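# Carry the tube rack through a self-closing door

## Task

Take the tube rack from the counter, pass it through the door that swings shut by itself, and set it on the desk. At the end the rack must stand upright with every tube seated all the way down in a hole, and the door must be closed. The task fails if the rack or any tube touches the floor, or if either robot falls or is left leaning. One or both robots may be used. Release the rack and move the robots away before finishing.

## Robot and tools

ROBOTS. Two identical Hello Robot Stretch 4 units, r1 and r2. Each has an omni-wheel base, a lift on a vertical mast, an arm that extends forward, a three-joint wrist (yaw, pitch, roll) and a two-finger gripper. Each is about 1.6 m tall, and its base edge lies no more than 0.23 m from its base origin. Each carries four cameras: <name>_head_camera (pinhole, 420x560), <name>_head_left_camera and <name>_head_right_camera (fisheye, 420x672) and <name>_wrist_camera (pinhole, 616x392). A calibration line per camera (K, distortion, T_world_to_cam) is supplied, where world means that robot's own base frame. These values carry small errors, and arm-mounted cameras drift more.

FRAMES. The base frame sits on the floor under the base centre: x forward, y left, z up. hand_pose is reported in this frame. It marks a point between the open fingertips, and its axes match the base frame when all wrist joints are 0. The printed value can be slightly wrong. The odometry frame is the base frame as it was at scene start. Each robot reports only in its own frames, so where the robots are relative to each other has to be judged from the images, lidar_m and wrist_depth_mm.

execute_actions. Arguments: actions, a list holding one action or none (an empty list only returns state and images), and optionally cameras, a list of camera names or "all". If cameras is left out, null or ["all"], every camera is returned; [] returns none; an unknown name rejects the call. An action is an object keyed "r1" and/or "r2". Per robot you can give:
- base: a relative move made of exactly one key. translate_m drives straight (forward positive, -2 to 2 m). strafe_m slides sideways (left positive, -2 to 2 m). rotate_rad turns in place (counter-clockwise from above positive, -3.2 to 3.2 rad). The offset is measured from where the base stood in the latest state report.
- joints: absolute targets by name. lift_m 0 to 1.2; arm_m 0 to 0.55 (extension); wrist_yaw_rad -1.134 to 4.276 (0 forward, positive to the left, 3.14 stowed back, above 3.4 the arm may interfere); wrist_pitch_rad -1.117 to 4.259 (0 level, 1.57 pointing down); wrist_roll_rad -1.117 to 4.259 (0 keeps the fingers level, positive turns clockwise as seen from behind); gripper_m -0.038 to 0.141 (fingertip gap, where negative means squeezing). Done tolerances: 0.004 for lift, arm and gripper; 0.02 for yaw and roll; 0.05 for pitch. A joint target outside its range is clipped and the result notes it. Any other bad value or unknown key rejects the whole call and nothing moves.
- pace: "slow", "default", "fast" or "max". The base reaches 0.1/0.3/0.4/0.6 m/s and 1/2/3/4 rad/s; above lift_m 0.2 it is slowed further, down to 0.3 m/s and 1 rad/s at full height.
- contact_limits: {"arm_m": value}, from 0 (lightest push) to 0.75 (hardest); the default is 0.5.
- end_of_arm: "enable_torque", sent on its own, wakes wrist or gripper motors that have shut off.
Everything in one action begins together. One action runs for at most 15 s. A joint or robot you leave out may keep pushing toward its previous target. Example: {"r1": {"base": {"translate_m": 0.3}, "joints": {"gripper_m": 0.05}, "pace": "fast"}}. To unfold the wrist at scene start, send lift_m 0.4 together with wrist_yaw_rad 0.

wait: seconds (0 to 10). Lets the scene run without new commands and returns state and images.
zoom_image: camera plus region [x0, y0, x1, y1] in that camera's pixels, with (0,0) at the top left and at most 504x504. It only works on full images from the latest result.
finished_scene: scene, the number of the current scene. It is final, and it reports whether the goal was met. The goal has to still hold when this is called.

RESULTS. Each robot reports base_status and joint_status: done, off_target (stopped short and possibly still pushing), contact_stop_at_<key> (blocked; lift, arm or wheels go slack, so a slack lift may sag under load), limit_stop_at_<name> (a built-in limit, e.g. tilt above 6 degrees or own_body), time_out, or torque_fault (that wrist motor is limp until enable_torque). After any stop the old target is dropped. on_its_own lists anything not commanded in this call; "held at" there gives the target being held, not the actual position. joint_positions, base_odometry (wheel-based, so slip counts as travel; heading -3.142 to 3.142) and turned_by_wheels versus turned_by_imu follow; a gap above about 0.1 rad points to a collision or slip. base_tilt is in degrees, forward and right positive. motor_effort is a percentage of maximum, with the peak in brackets; the wheels are positive for a right turn. lidar_m lists 12 distances in 30 degree sectors, counter-clockwise from straight ahead (4th left, 7th behind, 10th right). "-" means nothing seen or closer than 0.25 m, and glass and thin legs may be missed. wrist_depth_mm is a 7x7 grid in mm (100 to 2000). A pictures line gives the order of the images. If a call reports a stop, the later calls in that same reply are skipped.

GRIPPING. Command a gap smaller than the object to hold it; a smaller gap squeezes harder and pulls the object toward the wrist. Neither the reading nor done confirms a grasp; a firm squeeze shows up in gripper effort. Fingertips pressed onto a surface can jam, so lift them off.

AVOID. Robots pressing into each other: once bases touch, any further millimetre of drive is a hard press and can end the run. When both robots carry one load, their travel can differ by up to about 3 cm per metre, which can tip one over. Turning or driving with more than 1 kg held and arm_m above 0.2, especially at fast or max. Strong steady pushes with the gripper raised. Wrist pitched up below -0.2 together with strong roll, which triggers own-body stops. A level gripper holding over about 2 kg, or presses that overload the wrist. Letting the rack or tubes drop. Loose objects may occasionally get a brief shove.

Each tool is called after "Emit:" by a JSON object that holds its "method" and its "body", one argument or row to a line.

## Session

Emit:
{"method": "execute_actions", "body": {
  "actions": []
}}

Scene clock: 0.00 s.
r1.base_odometry: x=+0.000 y=+0.000 heading=+0.000 (m, m, rad; r1's odometry frame)
r1.turned_by_wheels: +0.000 (rad since the last result)
r1.turned_by_imu: +0.000 (rad since the last result)
r1.base_tilt: forward=+0.0 right=-0.6 (deg)
r1.lidar_m: 1.10 1.77 1.94 2.33 1.32 1.07 0.75 0.69 0.75 0.89 0.77 0.82
r1.base_status: not commanded
r1.joint_positions: lift_m=+0.291 arm_m=+0.001 wrist_yaw_rad=+3.207 wrist_pitch_rad=-0.007 wrist_roll_rad=-0.016 gripper_m=+0.057
r1.joint_status: not commanded
r1.motor_effort: lift_m=+21 arm_m=+0 wrist_yaw_rad=-1 wrist_pitch_rad=-5 wrist_roll_rad=+1 gripper_m=-2 wheel_0=+0 wheel_1=+1 wheel_2=-1 (%)
r1.hand_pose: x=-0.1214 y=+0.0685 z=+0.4708 quat_wxyz=(-0.032, +0.004, -0.008, +0.999) (m; r1's base frame)
r1.wrist_depth_mm: - - 139 946 1078 1281 1499 / - - 135 960 1098 1255 1499 / - 106 139 960 1098 1281 1464 / - 143 144 976 1098 1255 1464 / 202 778 854 976 1078 1281 1464 / 200 778 204 960 198 1308 1430 / 200 768 878 110 1098 1042 1060
r2.base_odometry: x=+0.000 y=+0.000 heading=+0.000 (m, m, rad; r2's odometry frame)
r2.turned_by_wheels: +0.000 (rad since the last result)
r2.turned_by_imu: +0.000 (rad since the last result)
r2.base_tilt: forward=+0.2 right=+0.2 (deg)
r2.lidar_m: 1.26 1.36 2.40 1.79 1.74 0.92 0.70 0.67 0.72 0.90 0.86 0.90
r2.base_status: not commanded
r2.joint_positions: lift_m=+0.257 arm_m=-0.001 wrist_yaw_rad=+3.242 wrist_pitch_rad=-0.007 wrist_roll_rad=-0.009 gripper_m=+0.057
r2.joint_status: not commanded
r2.motor_effort: lift_m=+21 arm_m=-1 wrist_yaw_rad=+0 wrist_pitch_rad=-6 wrist_roll_rad=-1 gripper_m=-4 wheel_0=+0 wheel_1=+0 wheel_2=+0 (%)
r2.hand_pose: x=-0.1262 y=+0.0582 z=+0.4372 quat_wxyz=(-0.050, +0.004, -0.004, +0.999) (m; r2's base frame)
r2.wrist_depth_mm: - - 132 1576 1863 1983 1708 / - - 132 904 1025 1205 1661 / - - 132 931 1008 1160 1576 / - 125 140 931 1042 1182 1576 / 199 750 820 931 1025 1182 1618 / 204 750 191 917 214 1229 1464 / 204 750 878 140 991 1060 1118
pictures: r1_head_camera, r1_head_left_camera, r1_head_right_camera, r1_wrist_camera, r2_head_camera, r2_head_left_camera, r2_head_right_camera, r2_wrist_camera
Images, in order (width x height): r1_head_camera 420x560, r1_head_left_camera 420x672, r1_head_right_camera 420x672, r1_wrist_camera 616x392, r2_head_camera 420x560, r2_head_left_camera 420x672, r2_head_right_camera 420x672, r2_wrist_camera 616x392.

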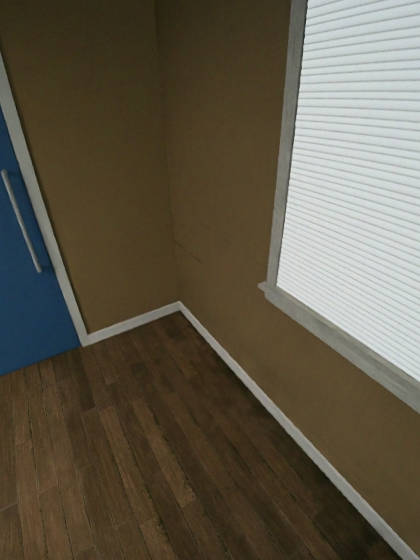

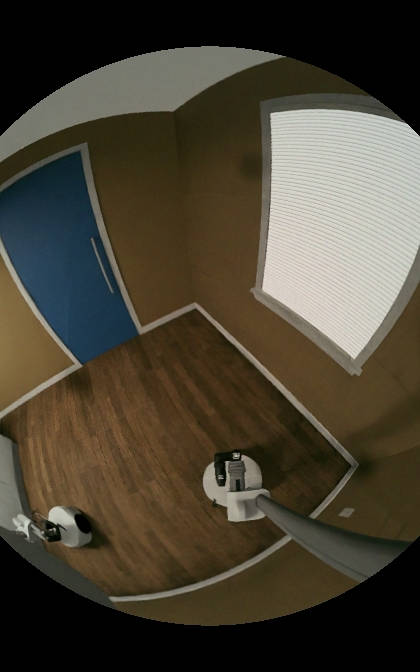

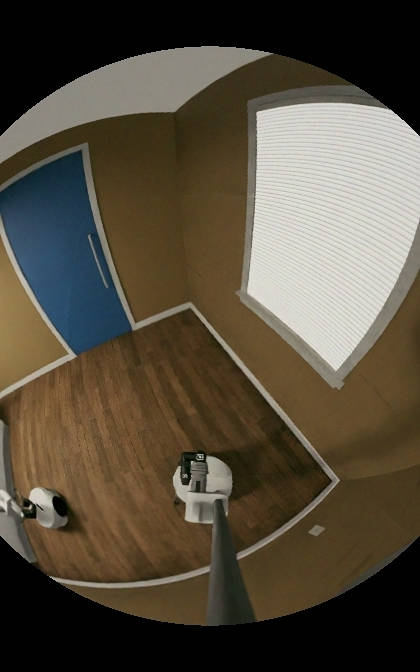

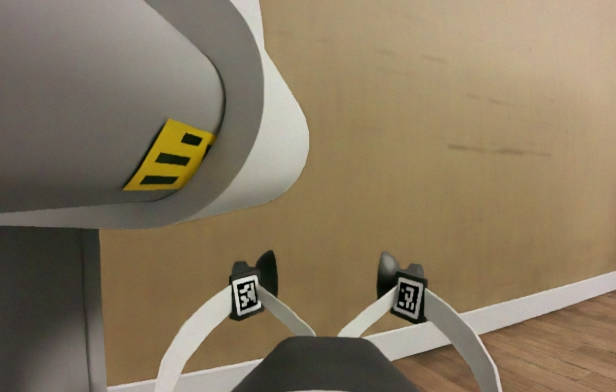

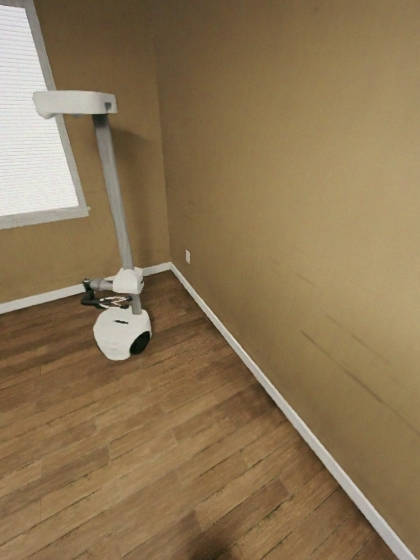

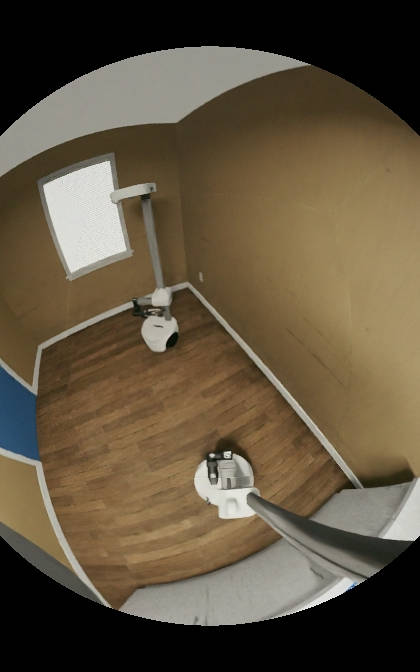

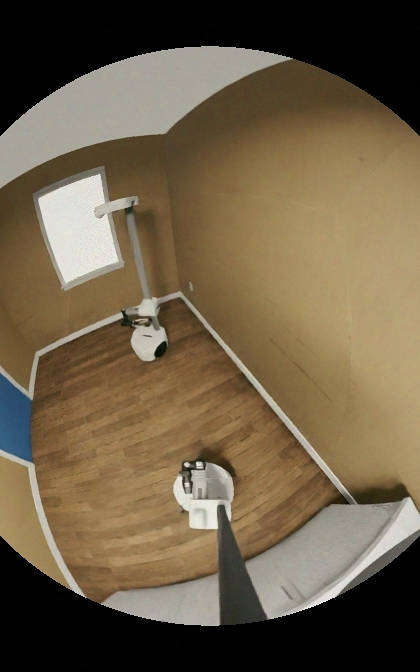

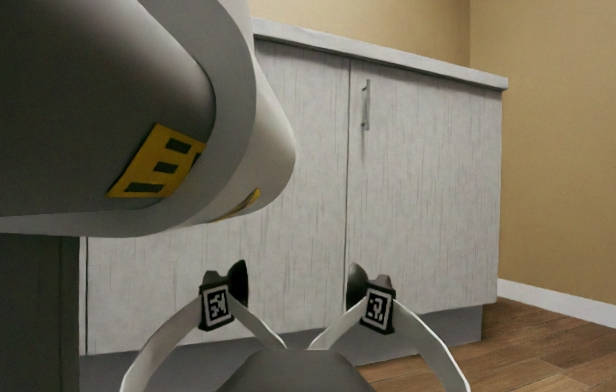

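Emit:
{"method": "execute_actions", "body": {
  "actions": [
    {"r1":{"base":{"rotate_rad":0.45}},"r2":{"base":{"rotate_rad":-2.7},"joints":{"lift_m":0.9,"wrist_yaw_rad":0}}}
  ],
  "cameras": ["r1_head_camera","r2_head_camera","r2_head_left_camera","r2_wrist_camera"]
}}

Scene clock: 3.60 s.
r1.base_odometry: x=+0.000 y=+0.000 heading=+0.449 (m, m, rad; r1's odometry frame)
r1.turned_by_wheels: +0.449 (rad since the last result)
r1.turned_by_imu: +0.459 (rad since the last result)
r1.base_tilt: forward=+0.1 right=-0.9 (deg)
r1.lidar_m: 1.82 1.91 2.34 1.35 1.18 0.78 0.70 0.72 0.92 0.77 0.81 0.98
r1.base_status: done
r1.joint_positions: lift_m=+0.291 arm_m=+0.001 wrist_yaw_rad=+3.207 wrist_pitch_rad=-0.007 wrist_roll_rad=-0.016 gripper_m=+0.057
r1.joint_status: not commanded
r1.motor_effort: lift_m=+21(21) arm_m=+0(0) wrist_yaw_rad=-1(0) wrist_pitch_rad=-5(5) wrist_roll_rad=+1(2) gripper_m=-4(1) wheel_0=-6(12) wheel_1=-3(8) wheel_2=-4(9) (%)
r1.hand_pose: x=-0.1214 y=+0.0685 z=+0.4708 quat_wxyz=(-0.032, +0.004, -0.008, +0.999) (m; r1's base frame)
r1.wrist_depth_mm: - - 139 831 842 831 842 / - - 135 831 842 842 842 / - 106 139 831 842 854 854 / - 143 144 842 842 842 866 / 202 831 842 842 866 854 866 / 201 842 204 854 199 866 866 / 200 842 842 110 854 854 854
r2.base_odometry: x=+0.000 y=+0.000 heading=-2.698 (m, m, rad; r2's odometry frame)
r2.turned_by_wheels: -2.698 (rad since the last result)
r2.turned_by_imu: -2.753 (rad since the last result)
r2.base_tilt: forward=+0.2 right=+0.2 (deg)
r2.lidar_m: 0.67 0.71 0.91 0.86 0.88 1.16 1.36 2.48 1.83 1.73 0.98 0.71
r2.base_status: done
r2.joint_positions: lift_m=+0.900 arm_m=-0.001 wrist_yaw_rad=+0.000 wrist_pitch_rad=-0.007 wrist_roll_rad=-0.009 gripper_m=+0.057
r2.joint_status: all done
r2.motor_effort: lift_m=+26(27) arm_m=-1(1) wrist_yaw_rad=+0(6) wrist_pitch_rad=-6(5) wrist_roll_rad=+0(1) gripper_m=-2(3) wheel_0=+6(8) wheel_1=+7(15) wheel_2=+6(13) (%)
r2.hand_pose: x=+0.4581 y=-0.0874 z=+1.0798 quat_wxyz=(+1.000, -0.004, -0.003, +0.000) (m; r2's base frame)
r2.wrist_depth_mm: 1060 1078 1078 1160 1160 1182 1205 / 1060 1078 1098 1138 1160 1205 1205 / 1078 1078 1118 1138 1160 1205 1182 / 1078 1098 1098 1138 1160 1182 1229 / 1042 1078 1098 1118 1160 1160 1205 / 661 559 191 723 214 750 750 / 455 449 466 140 469 484 521
pictures: r1_head_camera, r2_head_camera, r2_head_left_camera, r2_wrist_camera
camera_calibration (this result's frames):
r2_wrist_camera: T_world_to_cam=[[-0.0143336, -0.999128, 0.0392051, -0.125218], [-0.011594, -0.0390405, -0.99917, 1.13494], [0.99983, -0.0147762, -0.0110243, -0.221769], [0, 0, 0, 1]] pos_world=[0.233095, -0.0840769, 1.13647]
Images, in order (width x height): r1_head_camera 420x560, r2_head_camera 420x560, r2_head_left_camera 420x672, r2_wrist_camera 616x392.

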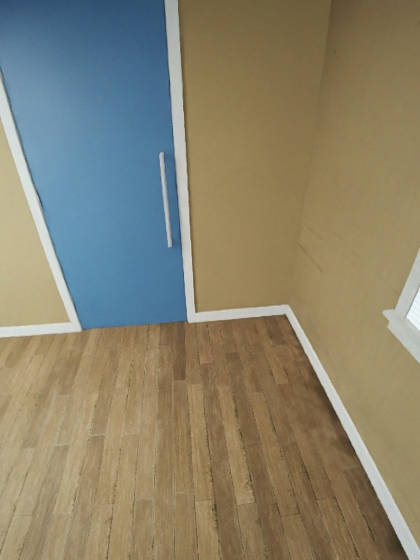

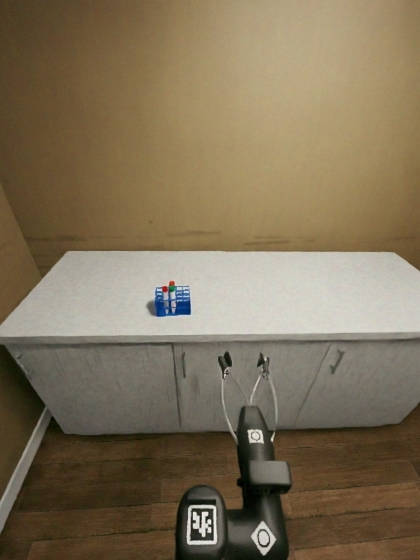

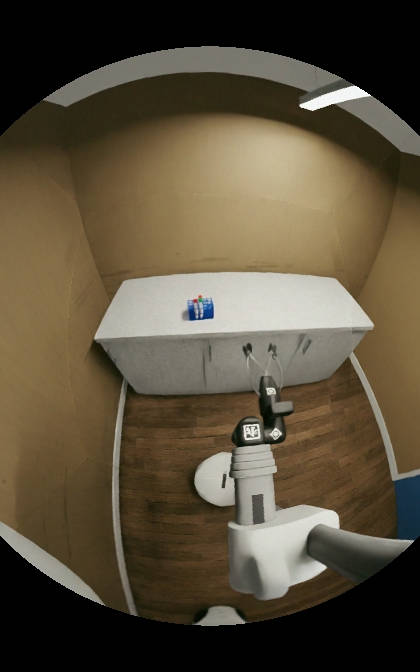

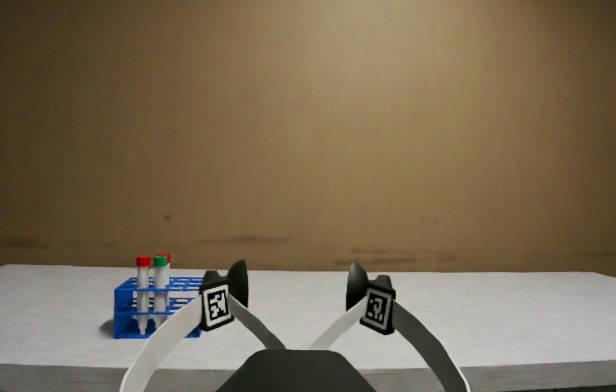

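Emit:
{"method": "execute_actions", "body": {
  "actions": [
    {"r1":{"base":{"translate_m":1.2}},"r2":{"base":{"strafe_m":0.24},"joints":{"lift_m":0.8,"gripper_m":0.141}}}
  ],
  "cameras": []
}}

Emit:
{"method": "execute_actions", "body": {
  "actions": [
    {"r1":{"base":{"strafe_m":0.6}},"r2":{"joints":{"arm_m":0.15}}}
  ],
  "cameras": ["r1_head_camera","r1_head_left_camera","r2_head_camera","r2_wrist_camera"]
}}

Scene clock: 9.40 s.
r1.base_odometry: x=+1.081 y=+0.521 heading=+0.449 (m, m, rad; r1's odometry frame)
r1.turned_by_wheels: +0.000 (rad since the last result)
r1.turned_by_imu: -0.002 (rad since the last result)
r1.base_tilt: forward=+0.1 right=-0.7 (deg)
r1.lidar_m: 0.68 0.63 0.90 1.83 1.97 1.96 1.89 1.10 0.72 0.66 0.67 0.75
r1.base_status: done
r1.joint_positions: lift_m=+0.291 arm_m=+0.001 wrist_yaw_rad=+3.207 wrist_pitch_rad=-0.007 wrist_roll_rad=-0.016 gripper_m=+0.057
r1.joint_status: not commanded
r1.motor_effort: lift_m=+21(21) arm_m=+0(0) wrist_yaw_rad=-2(1) wrist_pitch_rad=-5(5) wrist_roll_rad=+1(1) gripper_m=-3(2) wheel_0=+5(9) wheel_1=+2(9) wheel_2=-1(10) (%)
r1.hand_pose: x=-0.1214 y=+0.0685 z=+0.4708 quat_wxyz=(-0.032, +0.004, -0.008, +0.999) (m; r1's base frame)
r1.wrist_depth_mm: - - 139 - - - - / - - 135 - - - - / - 106 139 - - - - / - 143 145 - - - - / 202 1618 - - - - - / 201 1397 204 1464 198 1576 1499 / 199 1025 1078 110 1078 1060 1078
r2.base_odometry: x=+0.103 y=-0.217 heading=-2.698 (m, m, rad; r2's odometry frame)
r2.turned_by_wheels: +0.000 (rad since the last result)
r2.turned_by_imu: +0.001 (rad since the last result)
r2.base_tilt: forward=+0.3 right=+0.2 (deg)
r2.lidar_m: 0.66 0.68 0.67 0.63 0.65 0.86 2.08 1.95 2.08 1.96 1.00 0.72
r2.base_status: done
r2.joint_positions: lift_m=+0.800 arm_m=-0.001 wrist_yaw_rad=+0.000 wrist_pitch_rad=-0.007 wrist_roll_rad=-0.009 gripper_m=+0.141
r2.joint_status: all done
r2.motor_effort: lift_m=+16(24) arm_m=-1(1) wrist_yaw_rad=+0(0) wrist_pitch_rad=-6(5) wrist_roll_rad=-1(1) gripper_m=+0(3) wheel_0=-3(10) wheel_1=+6(14) wheel_2=+0(6) (%)
r2.hand_pose: x=+0.4581 y=-0.0874 z=+0.9806 quat_wxyz=(+1.000, -0.004, -0.003, +0.000) (m; r2's base frame)
r2.wrist_depth_mm: 1025 1060 1098 1138 1138 1182 1229 / 1025 1078 1078 1118 1160 1182 1229 / 1025 1060 1060 1138 1118 1182 1205 / 1042 1078 1098 1118 1160 1160 1205 / 683 723 759 569 820 842 891 / 433 439 449 459 462 473 480 / 455 462 466 139 484 496 504
pictures: none
No camera images: the call's "cameras" was empty. Leave "cameras" out to get every camera's image.

Scene clock: 12.73 s.
r1.base_odometry: x=+0.820 y=+1.062 heading=+0.449 (m, m, rad; r1's odometry frame)
r1.turned_by_wheels: +0.000 (rad since the last result)
r1.turned_by_imu: +0.005 (rad since the last result)
r1.base_tilt: forward=+0.1 right=-0.8 (deg)
r1.lidar_m: 0.59 0.61 0.77 1.63 1.81 1.57 1.97 1.99 1.38 1.24 1.05 0.63
r1.base_status: done
r1.joint_positions: lift_m=+0.291 arm_m=+0.001 wrist_yaw_rad=+3.207 wrist_pitch_rad=-0.007 wrist_roll_rad=-0.016 gripper_m=+0.057
r1.joint_status: not commanded
r1.motor_effort: lift_m=+21(21) arm_m=+0(0) wrist_yaw_rad=+0(0) wrist_pitch_rad=-4(5) wrist_roll_rad=+1(1) gripper_m=-1(1) wheel_0=-4(13) wheel_1=+0(10) wheel_2=+0(0) (%)
r1.hand_pose: x=-0.1214 y=+0.0685 z=+0.4708 quat_wxyz=(-0.032, +0.004, -0.008, +0.999) (m; r1's base frame)
r1.wrist_depth_mm: - - 139 - - - - / - - 135 - - - 1430 / - 106 139 - - - - / - 143 144 - - - - / 202 - - - - - 1464 / 201 1499 204 1430 198 1430 1308 / 200 1042 1078 110 1060 1042 1098
r2.base_odometry: x=+0.103 y=-0.217 heading=-2.698 (m, m, rad; r2's odometry frame)
r2.turned_by_wheels: +0.000 (rad since the last result)
r2.turned_by_imu: +0.000 (rad since the last result)
r2.base_tilt: forward=+0.3 right=+0.2 (deg)
r2.lidar_m: 0.67 0.69 0.65 0.61 0.65 0.86 2.12 2.47 1.57 1.97 1.00 0.70
r2.base_status: not commanded
r2.joint_positions: lift_m=+0.800 arm_m=+0.149 wrist_yaw_rad=+0.000 wrist_pitch_rad=-0.007 wrist_roll_rad=-0.009 gripper_m=+0.141
r2.joint_status: all done
r2.motor_effort: lift_m=+16(16) arm_m=+6(7) wrist_yaw_rad=-1(0) wrist_pitch_rad=-5(6) wrist_roll_rad=-1(1) gripper_m=+0(1) wheel_0=-3(3) wheel_1=+5(6) wheel_2=+0(0) (%)
r2.hand_pose: x=+0.6083 y=-0.0874 z=+0.9806 quat_wxyz=(+1.000, -0.004, -0.003, +0.000) (m; r2's base frame)
r2.wrist_depth_mm: 891 931 946 976 991 1025 1042 / 891 917 931 960 991 1025 1060 / 904 917 946 960 991 1008 1042 / 904 931 946 960 1008 1025 1042 / 683 715 759 399 683 854 878 / 359 309 349 389 336 370 413 / 290 293 297 139 310 315 319
pictures: r1_head_camera, r1_head_left_camera, r2_head_camera, r2_wrist_camera
camera_calibration (this result's frames):
r2_wrist_camera: T_world_to_cam=[[-0.0143827, -0.999128, 0.0392034, -0.119158], [-0.011472, -0.03904, -0.999172, 1.03753], [0.999831, -0.0148205, -0.0109005, -0.373206], [0, 0, 0, 1]] pos_world=[0.383331, -0.0840797, 1.03727]
Images, in order (width x height): r1_head_camera 420x560, r1_head_left_camera 420x672, r2_head_camera 420x560, r2_wrist_camera 616x392.

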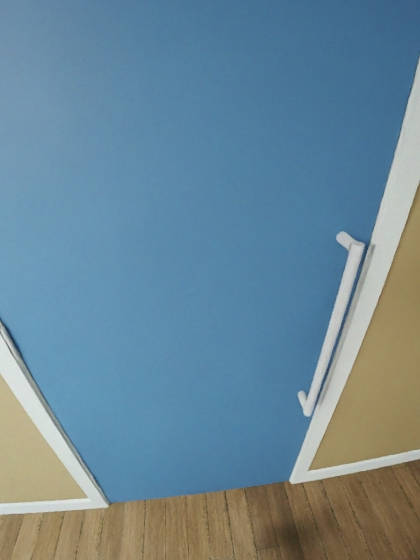

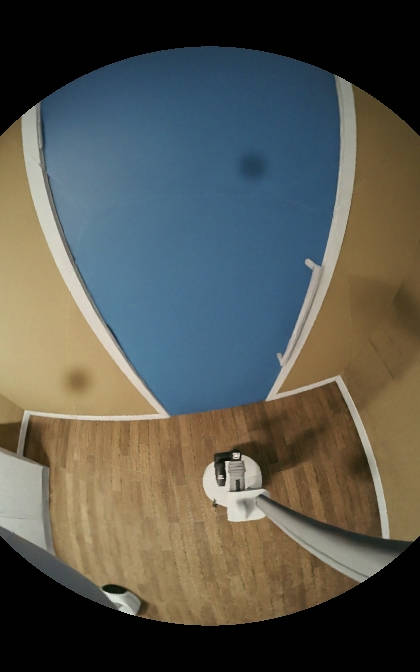

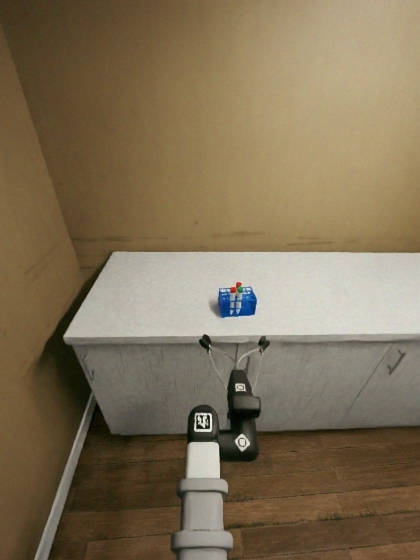

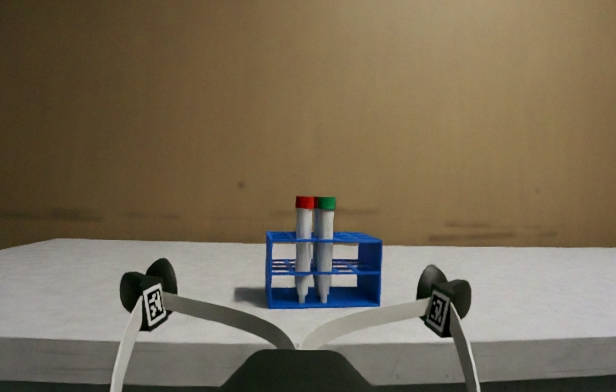

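Emit:
{"method": "execute_actions", "body": {
  "actions": [
    {"r1":{"base":{"rotate_rad":0.1},"joints":{"lift_m":0.85,"wrist_yaw_rad":0,"gripper_m":0.12}},"r2":{"base":{"strafe_m":-0.02},"joints":{"lift_m":0.775,"arm_m":0.25}}}
  ],
  "cameras": []
}}

Emit:
{"method": "execute_actions", "body": {
  "actions": [
    {"r1":{"base":{"strafe_m":-0.22},"pace":"slow"}}
  ],
  "cameras": ["r1_head_camera","r1_wrist_camera","r2_wrist_camera"]
}}

Scene clock: 16.10 s.
r1.base_odometry: x=+0.820 y=+1.062 heading=+0.548 (m, m, rad; r1's odometry frame)
r1.turned_by_wheels: +0.099 (rad since the last result)
r1.turned_by_imu: +0.102 (rad since the last result)
r1.base_tilt: forward=+0.1 right=-0.9 (deg)
r1.lidar_m: 0.60 0.63 0.84 1.77 1.77 1.54 1.99 1.90 1.30 1.27 0.90 0.61
r1.base_status: done
r1.joint_positions: lift_m=+0.850 arm_m=+0.001 wrist_yaw_rad=+0.000 wrist_pitch_rad=-0.007 wrist_roll_rad=-0.016 gripper_m=+0.120
r1.joint_status: all done
r1.motor_effort: lift_m=+24(25) arm_m=+0(0) wrist_yaw_rad=-3(5) wrist_pitch_rad=-4(5) wrist_roll_rad=+1(1) gripper_m=+0(2) wheel_0=-6(9) wheel_1=-4(8) wheel_2=-3(8) (%)
r1.hand_pose: x=+0.4607 y=-0.0873 z=+1.0299 quat_wxyz=(+1.000, -0.008, -0.003, +0.000) (m; r1's base frame)
r1.wrist_depth_mm: 397 397 397 392 394 394 389 / 399 397 394 394 394 397 392 / 402 399 399 397 397 397 394 / 402 399 402 399 402 397 399 / 404 407 404 402 399 399 399 / 404 407 402 402 399 402 402 / 413 407 407 109 404 402 402
r2.base_odometry: x=+0.094 y=-0.199 heading=-2.698 (m, m, rad; r2's odometry frame)
r2.turned_by_wheels: +0.000 (rad since the last result)
r2.turned_by_imu: +0.000 (rad since the last result)
r2.base_tilt: forward=+0.2 right=+0.2 (deg)
r2.lidar_m: 0.67 0.68 0.67 0.64 0.66 0.89 2.15 2.48 1.56 1.95 1.00 0.72
r2.base_status: done
r2.joint_positions: lift_m=+0.775 arm_m=+0.249 wrist_yaw_rad=+0.000 wrist_pitch_rad=-0.007 wrist_roll_rad=-0.009 gripper_m=+0.141
r2.joint_status: all done
r2.motor_effort: lift_m=+16(15) arm_m=+6(7) wrist_yaw_rad=+0(1) wrist_pitch_rad=-6(6) wrist_roll_rad=-1(1) gripper_m=-1(1) wheel_0=+4(13) wheel_1=-3(12) wheel_2=+0(1) (%)
r2.hand_pose: x=+0.7083 y=-0.0874 z=+0.9556 quat_wxyz=(+1.000, -0.004, -0.003, +0.000) (m; r2's base frame)
r2.wrist_depth_mm: 809 820 842 854 878 904 946 / 798 831 842 854 891 917 931 / 809 831 831 854 891 904 946 / 809 809 842 347 904 904 931 / 535 569 597 322 466 683 699 / 287 245 277 306 267 296 327 / 201 202 207 139 213 213 229
pictures: none
No camera images: the call's "cameras" was empty. Leave "cameras" out to get every camera's image.

Scene clock: 19.43 s.
r1.base_odometry: x=+0.935 y=+0.874 heading=+0.548 (m, m, rad; r1's odometry frame)
r1.turned_by_wheels: +0.000 (rad since the last result)
r1.turned_by_imu: +0.000 (rad since the last result)
r1.base_tilt: forward=+0.2 right=-0.8 (deg)
r1.lidar_m: 0.55 0.64 0.84 2.02 1.71 1.66 1.95 1.55 1.10 1.05 0.92 0.60
r1.base_status: done
r1.joint_positions: lift_m=+0.850 arm_m=+0.001 wrist_yaw_rad=+0.000 wrist_pitch_rad=-0.007 wrist_roll_rad=-0.016 gripper_m=+0.120
r1.joint_status: not commanded
r1.motor_effort: lift_m=+24(24) arm_m=+0(0) wrist_yaw_rad=+0(0) wrist_pitch_rad=-5(5) wrist_roll_rad=+1(1) gripper_m=+0(1) wheel_0=+6(12) wheel_1=-4(9) wheel_2=-1(5) (%)
r1.hand_pose: x=+0.4607 y=-0.0874 z=+1.0299 quat_wxyz=(+1.000, -0.008, -0.003, +0.000) (m; r1's base frame)
r1.wrist_depth_mm: 402 404 404 399 397 389 394 / 404 404 404 404 399 387 402 / 407 404 404 407 404 389 402 / 413 413 404 404 407 394 404 / 413 413 407 407 407 397 404 / 413 410 410 410 338 397 407 / 415 413 415 110 410 399 413
r2.base_odometry: x=+0.094 y=-0.199 heading=-2.698 (m, m, rad; r2's odometry frame)
r2.turned_by_wheels: +0.000 (rad since the last result)
r2.turned_by_imu: +0.000 (rad since the last result)
r2.base_tilt: forward=+0.2 right=+0.2 (deg)
r2.lidar_m: 0.67 0.70 0.68 0.64 0.66 0.90 2.17 1.74 1.70 1.94 1.00 0.72
r2.base_status: not commanded
r2.joint_positions: lift_m=+0.775 arm_m=+0.249 wrist_yaw_rad=+0.000 wrist_pitch_rad=-0.007 wrist_roll_rad=-0.009 gripper_m=+0.141
r2.joint_status: not commanded
r2.motor_effort: lift_m=+16(16) arm_m=+6(6) wrist_yaw_rad=+0(1) wrist_pitch_rad=-5(5) wrist_roll_rad=-1(1) gripper_m=+0(1) wheel_0=+4(4) wheel_1=-3(3) wheel_2=+0(0) (%)
r2.hand_pose: x=+0.7083 y=-0.0874 z=+0.9556 quat_wxyz=(+1.000, -0.004, -0.003, +0.000) (m; r2's base frame)
r2.wrist_depth_mm: 788 820 842 866 878 904 946 / 809 820 842 854 891 904 931 / 809 820 842 866 878 904 946 / 798 831 842 347 891 904 946 / 535 574 597 325 466 676 691 / 287 248 277 306 267 296 327 / 202 202 207 139 213 213 229
pictures: r1_head_camera, r1_wrist_camera, r2_wrist_camera
camera_calibration (this result's frames):
r1_wrist_camera: T_world_to_cam=[[0.0469524, -0.998366, 0.0325594, -0.132353], [-0.0276364, -0.0338812, -0.999044, 1.09248], [0.998515, 0.0460077, -0.029182, -0.190295], [0, 0, 0, 1]] pos_world=[0.226419, -0.0863667, 1.09019]
r2_wrist_camera: T_world_to_cam=[[-0.0143578, -0.999128, 0.0392041, -0.116751], [-0.011527, -0.0390401, -0.999171, 1.01372], [0.99983, -0.0147979, -0.0109564, -0.473398], [0, 0, 0, 1]] pos_world=[0.483327, -0.0840783, 1.01227]
Images, in order (width x height): r1_head_camera 420x560, r1_wrist_camera 616x392, r2_wrist_camera 616x392.

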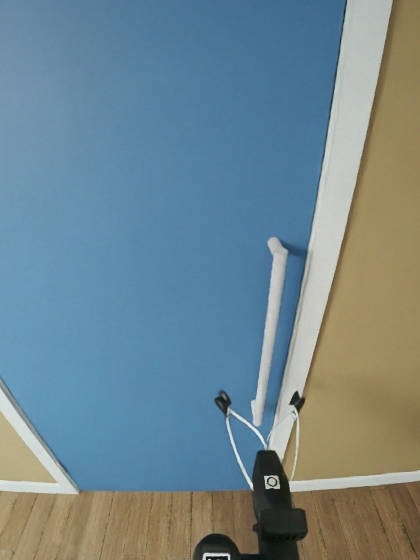

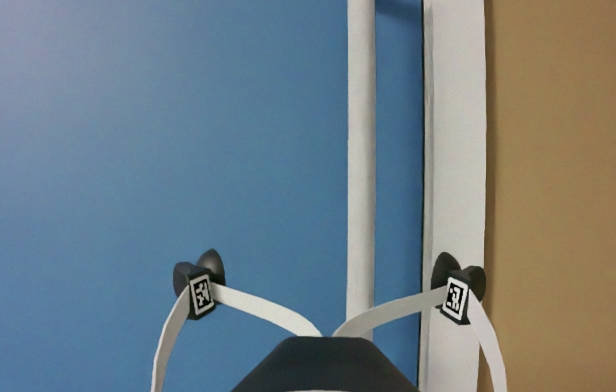

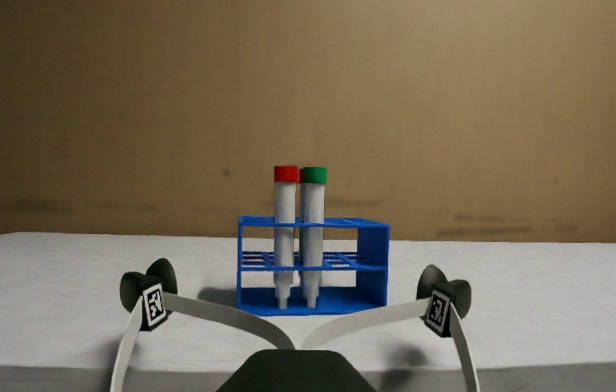

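Emit:
{"method": "execute_actions", "body": {
  "actions": [
    {"r1":{"base":{"strafe_m":-0.03},"joints":{"arm_m":0.11},"pace":"slow"},"r2":{"base":{"strafe_m":-0.015},"joints":{"arm_m":0.3},"pace":"slow"}}
  ],
  "cameras": ["r1_wrist_camera","r2_wrist_camera"]
}}

Emit:
{"method": "execute_actions", "body": {
  "actions": [
    {"r1":{"joints":{"gripper_m":-0.02}},"r2":{"joints":{"arm_m":0.35},"pace":"slow"}}
  ],
  "cameras": ["r1_wrist_camera","r2_wrist_camera","r2_head_camera"]
}}

Scene clock: 22.00 s.
r1.base_odometry: x=+0.950 y=+0.849 heading=+0.548 (m, m, rad; r1's odometry frame)
r1.turned_by_wheels: +0.000 (rad since the last result)
r1.turned_by_imu: +0.001 (rad since the last result)
r1.base_tilt: forward=+0.1 right=-0.7 (deg)
r1.lidar_m: 0.56 0.64 0.89 2.02 1.71 1.69 1.97 1.46 1.07 1.00 0.93 0.63
r1.base_status: done
r1.joint_positions: lift_m=+0.850 arm_m=+0.108 wrist_yaw_rad=+0.000 wrist_pitch_rad=-0.007 wrist_roll_rad=-0.016 gripper_m=+0.120
r1.joint_status: all done
r1.motor_effort: lift_m=+24(24) arm_m=+9(8) wrist_yaw_rad=-2(3) wrist_pitch_rad=-5(5) wrist_roll_rad=+1(1) gripper_m=-2(0) wheel_0=+6(10) wheel_1=-4(9) wheel_2=+0(1) (%)
r1.hand_pose: x=+0.5679 y=-0.0874 z=+1.0299 quat_wxyz=(+1.000, -0.008, -0.003, +0.000) (m; r1's base frame)
r1.wrist_depth_mm: 298 298 298 297 297 283 296 / 300 298 300 298 297 285 294 / 301 300 300 300 300 285 298 / 304 303 303 303 301 287 301 / 306 304 303 303 304 290 301 / 306 306 304 232 304 290 301 / 307 306 307 110 304 293 306
r2.base_odometry: x=+0.088 y=-0.186 heading=-2.698 (m, m, rad; r2's odometry frame)
r2.turned_by_wheels: +0.000 (rad since the last result)
r2.turned_by_imu: +0.000 (rad since the last result)
r2.base_tilt: forward=+0.2 right=+0.1 (deg)
r2.lidar_m: 0.67 0.69 0.70 0.65 0.67 0.89 2.20 1.72 1.70 1.93 1.00 0.71
r2.base_status: done
r2.joint_positions: lift_m=+0.775 arm_m=+0.299 wrist_yaw_rad=+0.000 wrist_pitch_rad=-0.007 wrist_roll_rad=-0.009 gripper_m=+0.141
r2.joint_status: all done
r2.motor_effort: lift_m=+16(16) arm_m=+6(6) wrist_yaw_rad=-1(1) wrist_pitch_rad=-5(5) wrist_roll_rad=-1(0) gripper_m=+0(1) wheel_0=+7(10) wheel_1=-7(9) wheel_2=+0(0) (%)
r2.hand_pose: x=+0.7583 y=-0.0874 z=+0.9556 quat_wxyz=(+1.000, -0.004, -0.003, +0.000) (m; r2's base frame)
r2.wrist_depth_mm: 759 768 798 820 842 866 866 / 759 778 788 831 831 854 878 / 759 778 798 809 831 866 878 / 759 788 788 283 842 866 866 / 535 564 314 259 466 683 691 / 287 247 242 274 256 294 325 / 202 202 206 140 212 212 229
pictures: r1_wrist_camera, r2_wrist_camera
camera_calibration (this result's frames):
r1_wrist_camera: T_world_to_cam=[[0.0468815, -0.99837, 0.0325593, -0.137366], [-0.0276388, -0.0338791, -0.999044, 1.09545], [0.998518, 0.0459367, -0.029182, -0.297329], [0, 0, 0, 1]] pos_world=[0.333605, -0.0863705, 1.09019]
r2_wrist_camera: T_world_to_cam=[[-0.0144056, -0.999127, 0.0392042, -0.116011], [-0.0115289, -0.0390397, -0.999171, 1.0143], [0.99983, -0.0148456, -0.0109564, -0.523363], [0, 0, 0, 1]] pos_world=[0.533296, -0.0840813, 1.01227]
Images, in order (width x height): r1_wrist_camera 616x392, r2_wrist_camera 616x392.

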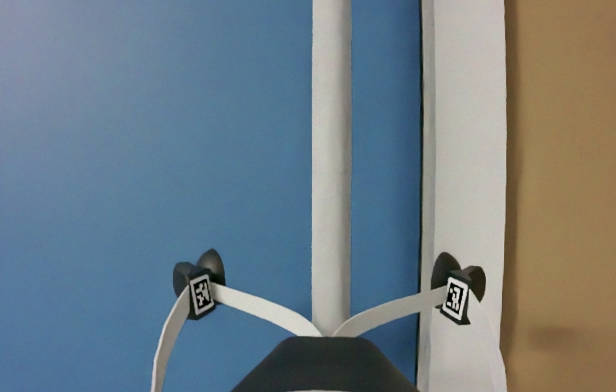

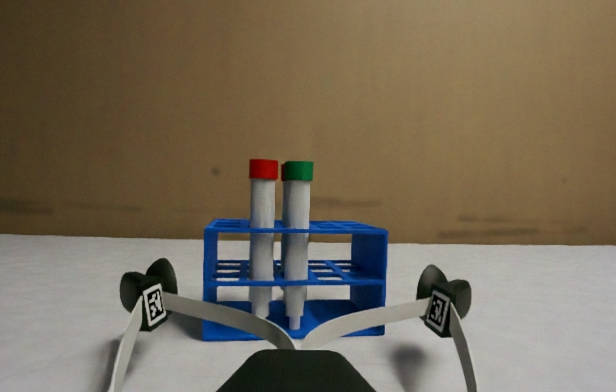

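Scene clock: 24.20 s.
r1.base_odometry: x=+0.950 y=+0.849 heading=+0.548 (m, m, rad; r1's odometry frame)
r1.turned_by_wheels: +0.000 (rad since the last result)
r1.turned_by_imu: +0.001 (rad since the last result)
r1.base_tilt: forward=+0.2 right=-0.6 (deg)
r1.lidar_m: 0.56 0.64 0.86 2.02 1.72 1.68 1.96 1.48 1.05 1.00 0.92 0.62
r1.base_status: not commanded
r1.joint_positions: lift_m=+0.850 arm_m=+0.109 wrist_yaw_rad=-0.001 wrist_pitch_rad=-0.007 wrist_roll_rad=-0.016 gripper_m=-0.019
r1.joint_status: all done
r1.motor_effort: lift_m=+24(24) arm_m=+7(8) wrist_yaw_rad=+2(4) wrist_pitch_rad=-5(5) wrist_roll_rad=+1(1) gripper_m=-19(21) wheel_0=+5(6) wheel_1=-4(4) wheel_2=+0(0) (%)
r1.hand_pose: x=+0.5681 y=-0.0877 z=+1.0299 quat_wxyz=(+1.000, -0.008, -0.003, +0.000) (m; r1's base frame)
r1.wrist_depth_mm: 294 293 291 290 291 282 296 / 296 296 293 294 293 283 296 / 297 296 296 296 294 286 298 / 300 297 296 296 296 286 300 / 301 298 300 227 297 289 301 / 301 301 185 224 187 290 303 / 303 303 301 110 298 293 304
r2.base_odometry: x=+0.088 y=-0.186 heading=-2.698 (m, m, rad; r2's odometry frame)
r2.turned_by_wheels: +0.000 (rad since the last result)
r2.turned_by_imu: +0.000 (rad since the last result)
r2.base_tilt: forward=+0.3 right=+0.2 (deg)
r2.lidar_m: 0.67 0.70 0.70 0.65 0.68 0.89 2.22 1.72 1.70 1.93 0.98 0.71
r2.base_status: not commanded
r2.joint_positions: lift_m=+0.775 arm_m=+0.349 wrist_yaw_rad=+0.000 wrist_pitch_rad=-0.007 wrist_roll_rad=-0.009 gripper_m=+0.141
r2.joint_status: all done
r2.motor_effort: lift_m=+16(16) arm_m=+6(6) wrist_yaw_rad=-1(0) wrist_pitch_rad=-6(5) wrist_roll_rad=-1(1) gripper_m=+0(1) wheel_0=+7(7) wheel_1=-7(8) wheel_2=+0(0) (%)
r2.hand_pose: x=+0.8083 y=-0.0874 z=+0.9556 quat_wxyz=(+1.000, -0.004, -0.003, +0.000) (m; r2's base frame)
r2.wrist_depth_mm: 715 732 750 768 788 809 831 / 715 723 741 768 778 809 809 / 707 732 750 768 788 809 820 / 715 723 741 232 778 809 820 / 539 569 200 232 257 683 691 / 286 208 194 206 213 296 325 / 200 201 198 139 213 213 228
pictures: r1_wrist_camera, r2_head_camera, r2_wrist_camera
camera_calibration (this result's frames):
r1_wrist_camera: T_world_to_cam=[[0.045942, -0.998413, 0.0325593, -0.137119], [-0.0276706, -0.0338532, -0.999044, 1.09546], [0.998561, 0.0449971, -0.029182, -0.297693], [0, 0, 0, 1]] pos_world=[0.333876, -0.0864215, 1.09019]
r2_wrist_camera: T_world_to_cam=[[-0.0144191, -0.999127, 0.0392042, -0.115284], [-0.0115294, -0.0390395, -0.999171, 1.01488], [0.99983, -0.0148591, -0.0109564, -0.573348], [0, 0, 0, 1]] pos_world=[0.583288, -0.0840822, 1.01227]
Images, in order (width x height): r1_wrist_camera 616x392, r2_head_camera 420x560, r2_wrist_camera 616x392.

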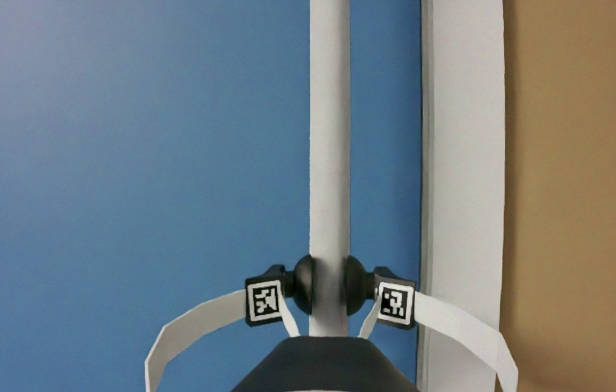

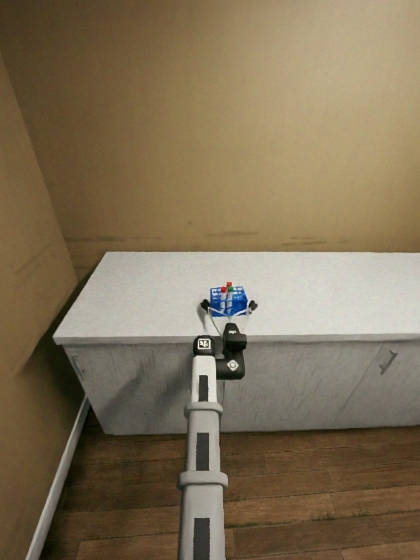

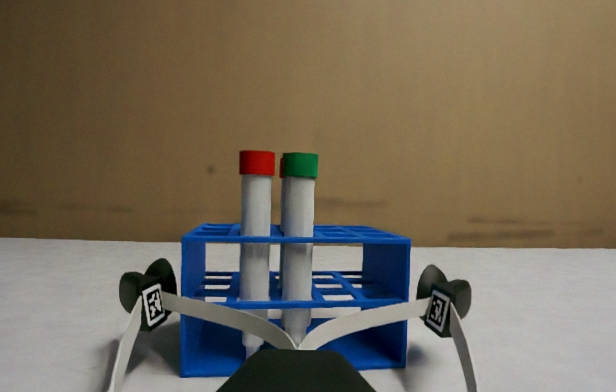

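Emit:
{"method": "execute_actions", "body": {
  "actions": [
    {"r1":{"base":{"translate_m":-0.15},"pace":"slow"},"r2":{"joints":{"gripper_m":0.06}}}
  ],
  "cameras": []
}}

Emit:
{"method": "execute_actions", "body": {
  "actions": [
    {"r1":{"base":{"strafe_m":0.07},"joints":{"arm_m":0.01},"pace":"slow"},"r2":{"joints":{"lift_m":0.83},"pace":"slow"}}
  ],
  "cameras": ["r1_wrist_camera","r2_wrist_camera","r1_head_camera"]
}}

Scene clock: 27.77 s.
r1.base_odometry: x=+0.823 y=+0.771 heading=+0.549 (m, m, rad; r1's odometry frame)
r1.turned_by_wheels: +0.001 (rad since the last result)
r1.turned_by_imu: +0.003 (rad since the last result)
r1.base_tilt: forward=+0.0 right=-0.9 (deg)
r1.lidar_m: 0.57 0.68 1.04 2.00 1.58 1.65 1.80 1.52 1.06 1.01 1.06 0.80
r1.base_status: done
r1.joint_positions: lift_m=+0.850 arm_m=+0.109 wrist_yaw_rad=+0.012 wrist_pitch_rad=-0.007 wrist_roll_rad=-0.016 gripper_m=-0.019
r1.joint_status: not commanded
r1.on_its_own: wrist_yaw_rad is at rest, and its effort (-37) is outside its rest range (-13 to +13)
r1.motor_effort: lift_m=+24(24) arm_m=+6(7) wrist_yaw_rad=-37(35) wrist_pitch_rad=-4(5) wrist_roll_rad=+1(1) gripper_m=-21(22) wheel_0=-1(10) wheel_1=-1(7) wheel_2=+10(12) (%)
r1.hand_pose: x=+0.5694 y=-0.0839 z=+1.0299 quat_wxyz=(+1.000, -0.008, -0.003, +0.006) (m; r1's base frame)
r1.wrist_depth_mm: 355 334 315 291 286 433 430 / 355 336 317 293 287 436 433 / 357 336 320 296 289 433 436 / 359 338 319 238 291 439 436 / 359 343 324 229 290 445 439 / 366 343 185 229 185 445 442 / 364 345 325 110 291 436 445
r2.base_odometry: x=+0.088 y=-0.186 heading=-2.698 (m, m, rad; r2's odometry frame)
r2.turned_by_wheels: +0.000 (rad since the last result)
r2.turned_by_imu: +0.000 (rad since the last result)
r2.base_tilt: forward=+0.3 right=+0.2 (deg)
r2.lidar_m: 0.67 0.70 0.69 0.66 0.67 0.91 2.24 1.60 1.62 1.93 1.01 0.71
r2.base_status: not commanded
r2.joint_positions: lift_m=+0.775 arm_m=+0.349 wrist_yaw_rad=+0.000 wrist_pitch_rad=-0.007 wrist_roll_rad=-0.009 gripper_m=+0.060
r2.joint_status: all done
r2.motor_effort: lift_m=+16(16) arm_m=+6(6) wrist_yaw_rad=-1(0) wrist_pitch_rad=-6(6) wrist_roll_rad=-1(0) gripper_m=-22(22) wheel_0=+7(7) wheel_1=-7(7) wheel_2=+0(0) (%)
r2.hand_pose: x=+0.8083 y=-0.0874 z=+0.9556 quat_wxyz=(+1.000, -0.004, -0.003, +0.000) (m; r2's base frame)
r2.wrist_depth_mm: 707 741 750 768 778 788 809 / 707 723 750 759 778 820 820 / 723 723 750 759 788 798 820 / 715 741 741 768 788 820 842 / 539 574 181 204 260 676 691 / 287 175 181 211 202 198 327 / 193 202 179 183 186 199 229
pictures: none
No camera images: the call's "cameras" was empty. Leave "cameras" out to get every camera's image.

Scene clock: 30.07 s.
r1.base_odometry: x=+0.786 y=+0.830 heading=+0.549 (m, m, rad; r1's odometry frame)
r1.turned_by_wheels: +0.000 (rad since the last result)
r1.turned_by_imu: +0.001 (rad since the last result)
r1.base_tilt: forward=-0.1 right=-0.7 (deg)
r1.lidar_m: 0.71 0.78 1.05 1.93 1.54 1.55 1.82 1.55 1.14 1.07 1.11 0.80
r1.base_status: done
r1.joint_positions: lift_m=+0.850 arm_m=+0.012 wrist_yaw_rad=+0.000 wrist_pitch_rad=-0.007 wrist_roll_rad=-0.016 gripper_m=-0.020
r1.joint_status: all done
r1.motor_effort: lift_m=+24(24) arm_m=-9(8) wrist_yaw_rad=+0(33) wrist_pitch_rad=-4(5) wrist_roll_rad=+1(1) gripper_m=-11(19) wheel_0=-5(9) wheel_1=+3(7) wheel_2=+2(4) (%)
r1.hand_pose: x=+0.4709 y=-0.0874 z=+1.0299 quat_wxyz=(+1.000, -0.008, -0.003, +0.000) (m; r1's base frame)
r1.wrist_depth_mm: 544 539 535 539 530 530 530 / 539 539 539 535 539 535 535 / 544 544 544 539 539 535 539 / 544 544 549 544 539 539 539 / 549 549 549 544 544 544 539 / 554 554 549 204 187 544 544 / 554 554 549 110 549 535 544
r2.base_odometry: x=+0.088 y=-0.186 heading=-2.698 (m, m, rad; r2's odometry frame)
r2.turned_by_wheels: +0.000 (rad since the last result)
r2.turned_by_imu: +0.000 (rad since the last result)
r2.base_tilt: forward=+0.2 right=+0.2 (deg)
r2.lidar_m: 0.65 0.70 0.70 0.65 0.67 0.89 2.23 1.55 1.55 1.94 1.00 0.70
r2.base_status: not commanded
r2.joint_positions: lift_m=+0.830 arm_m=+0.349 wrist_yaw_rad=+0.000 wrist_pitch_rad=-0.006 wrist_roll_rad=-0.009 gripper_m=+0.060
r2.joint_status: all done
r2.motor_effort: lift_m=+26(27) arm_m=+6(6) wrist_yaw_rad=-1(0) wrist_pitch_rad=-8(8) wrist_roll_rad=-1(0) gripper_m=-23(22) wheel_0=+7(7) wheel_1=-7(7) wheel_2=+0(0) (%)
r2.hand_pose: x=+0.8083 y=-0.0874 z=+1.0095 quat_wxyz=(+1.000, -0.004, -0.003, +0.000) (m; r2's base frame)
r2.wrist_depth_mm: 715 723 759 768 778 809 820 / 707 732 732 759 768 809 820 / 707 732 741 750 788 798 820 / 707 741 741 750 788 809 820 / 707 723 181 204 683 809 809 / 439 178 180 211 216 198 496 / 297 310 178 186 188 304 338
pictures: r1_head_camera, r1_wrist_camera, r2_wrist_camera
camera_calibration (this result's frames):
r1_wrist_camera: T_world_to_cam=[[0.0469366, -0.998367, 0.0325594, -0.132829], [-0.0276369, -0.0338808, -0.999044, 1.09277], [0.998515, 0.0459919, -0.0291821, -0.200492], [0, 0, 0, 1]] pos_world=[0.23663, -0.0863675, 1.0902]
r2_wrist_camera: T_world_to_cam=[[-0.0143808, -0.999127, 0.0392177, -0.11744], [-0.0124561, -0.0390397, -0.99916, 1.06946], [0.999819, -0.0148572, -0.0118838, -0.571831], [0, 0, 0, 1]] pos_world=[0.58336, -0.084082, 1.06637]
Images, in order (width x height): r1_head_camera 420x560, r1_wrist_camera 616x392, r2_wrist_camera 616x392.

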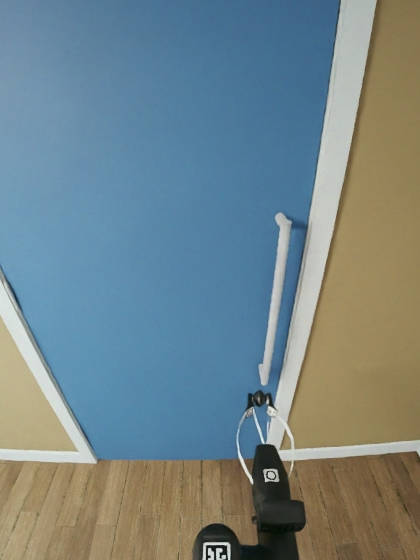

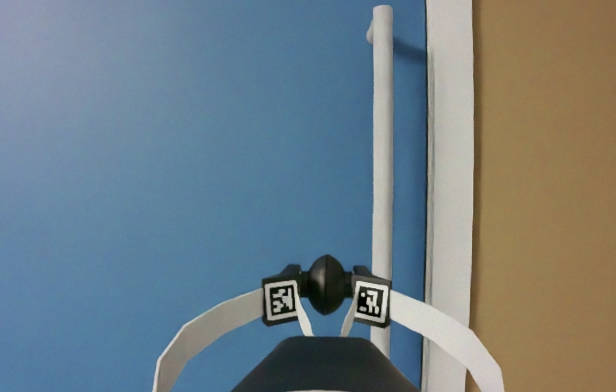

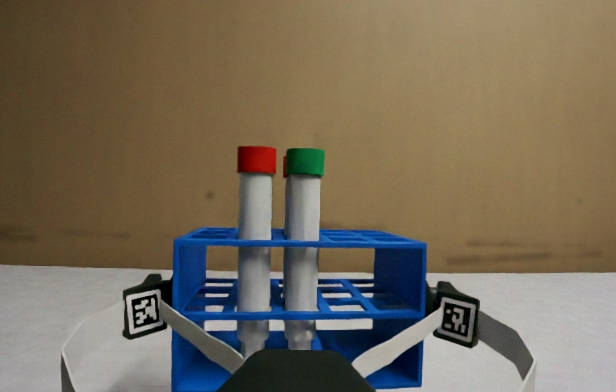

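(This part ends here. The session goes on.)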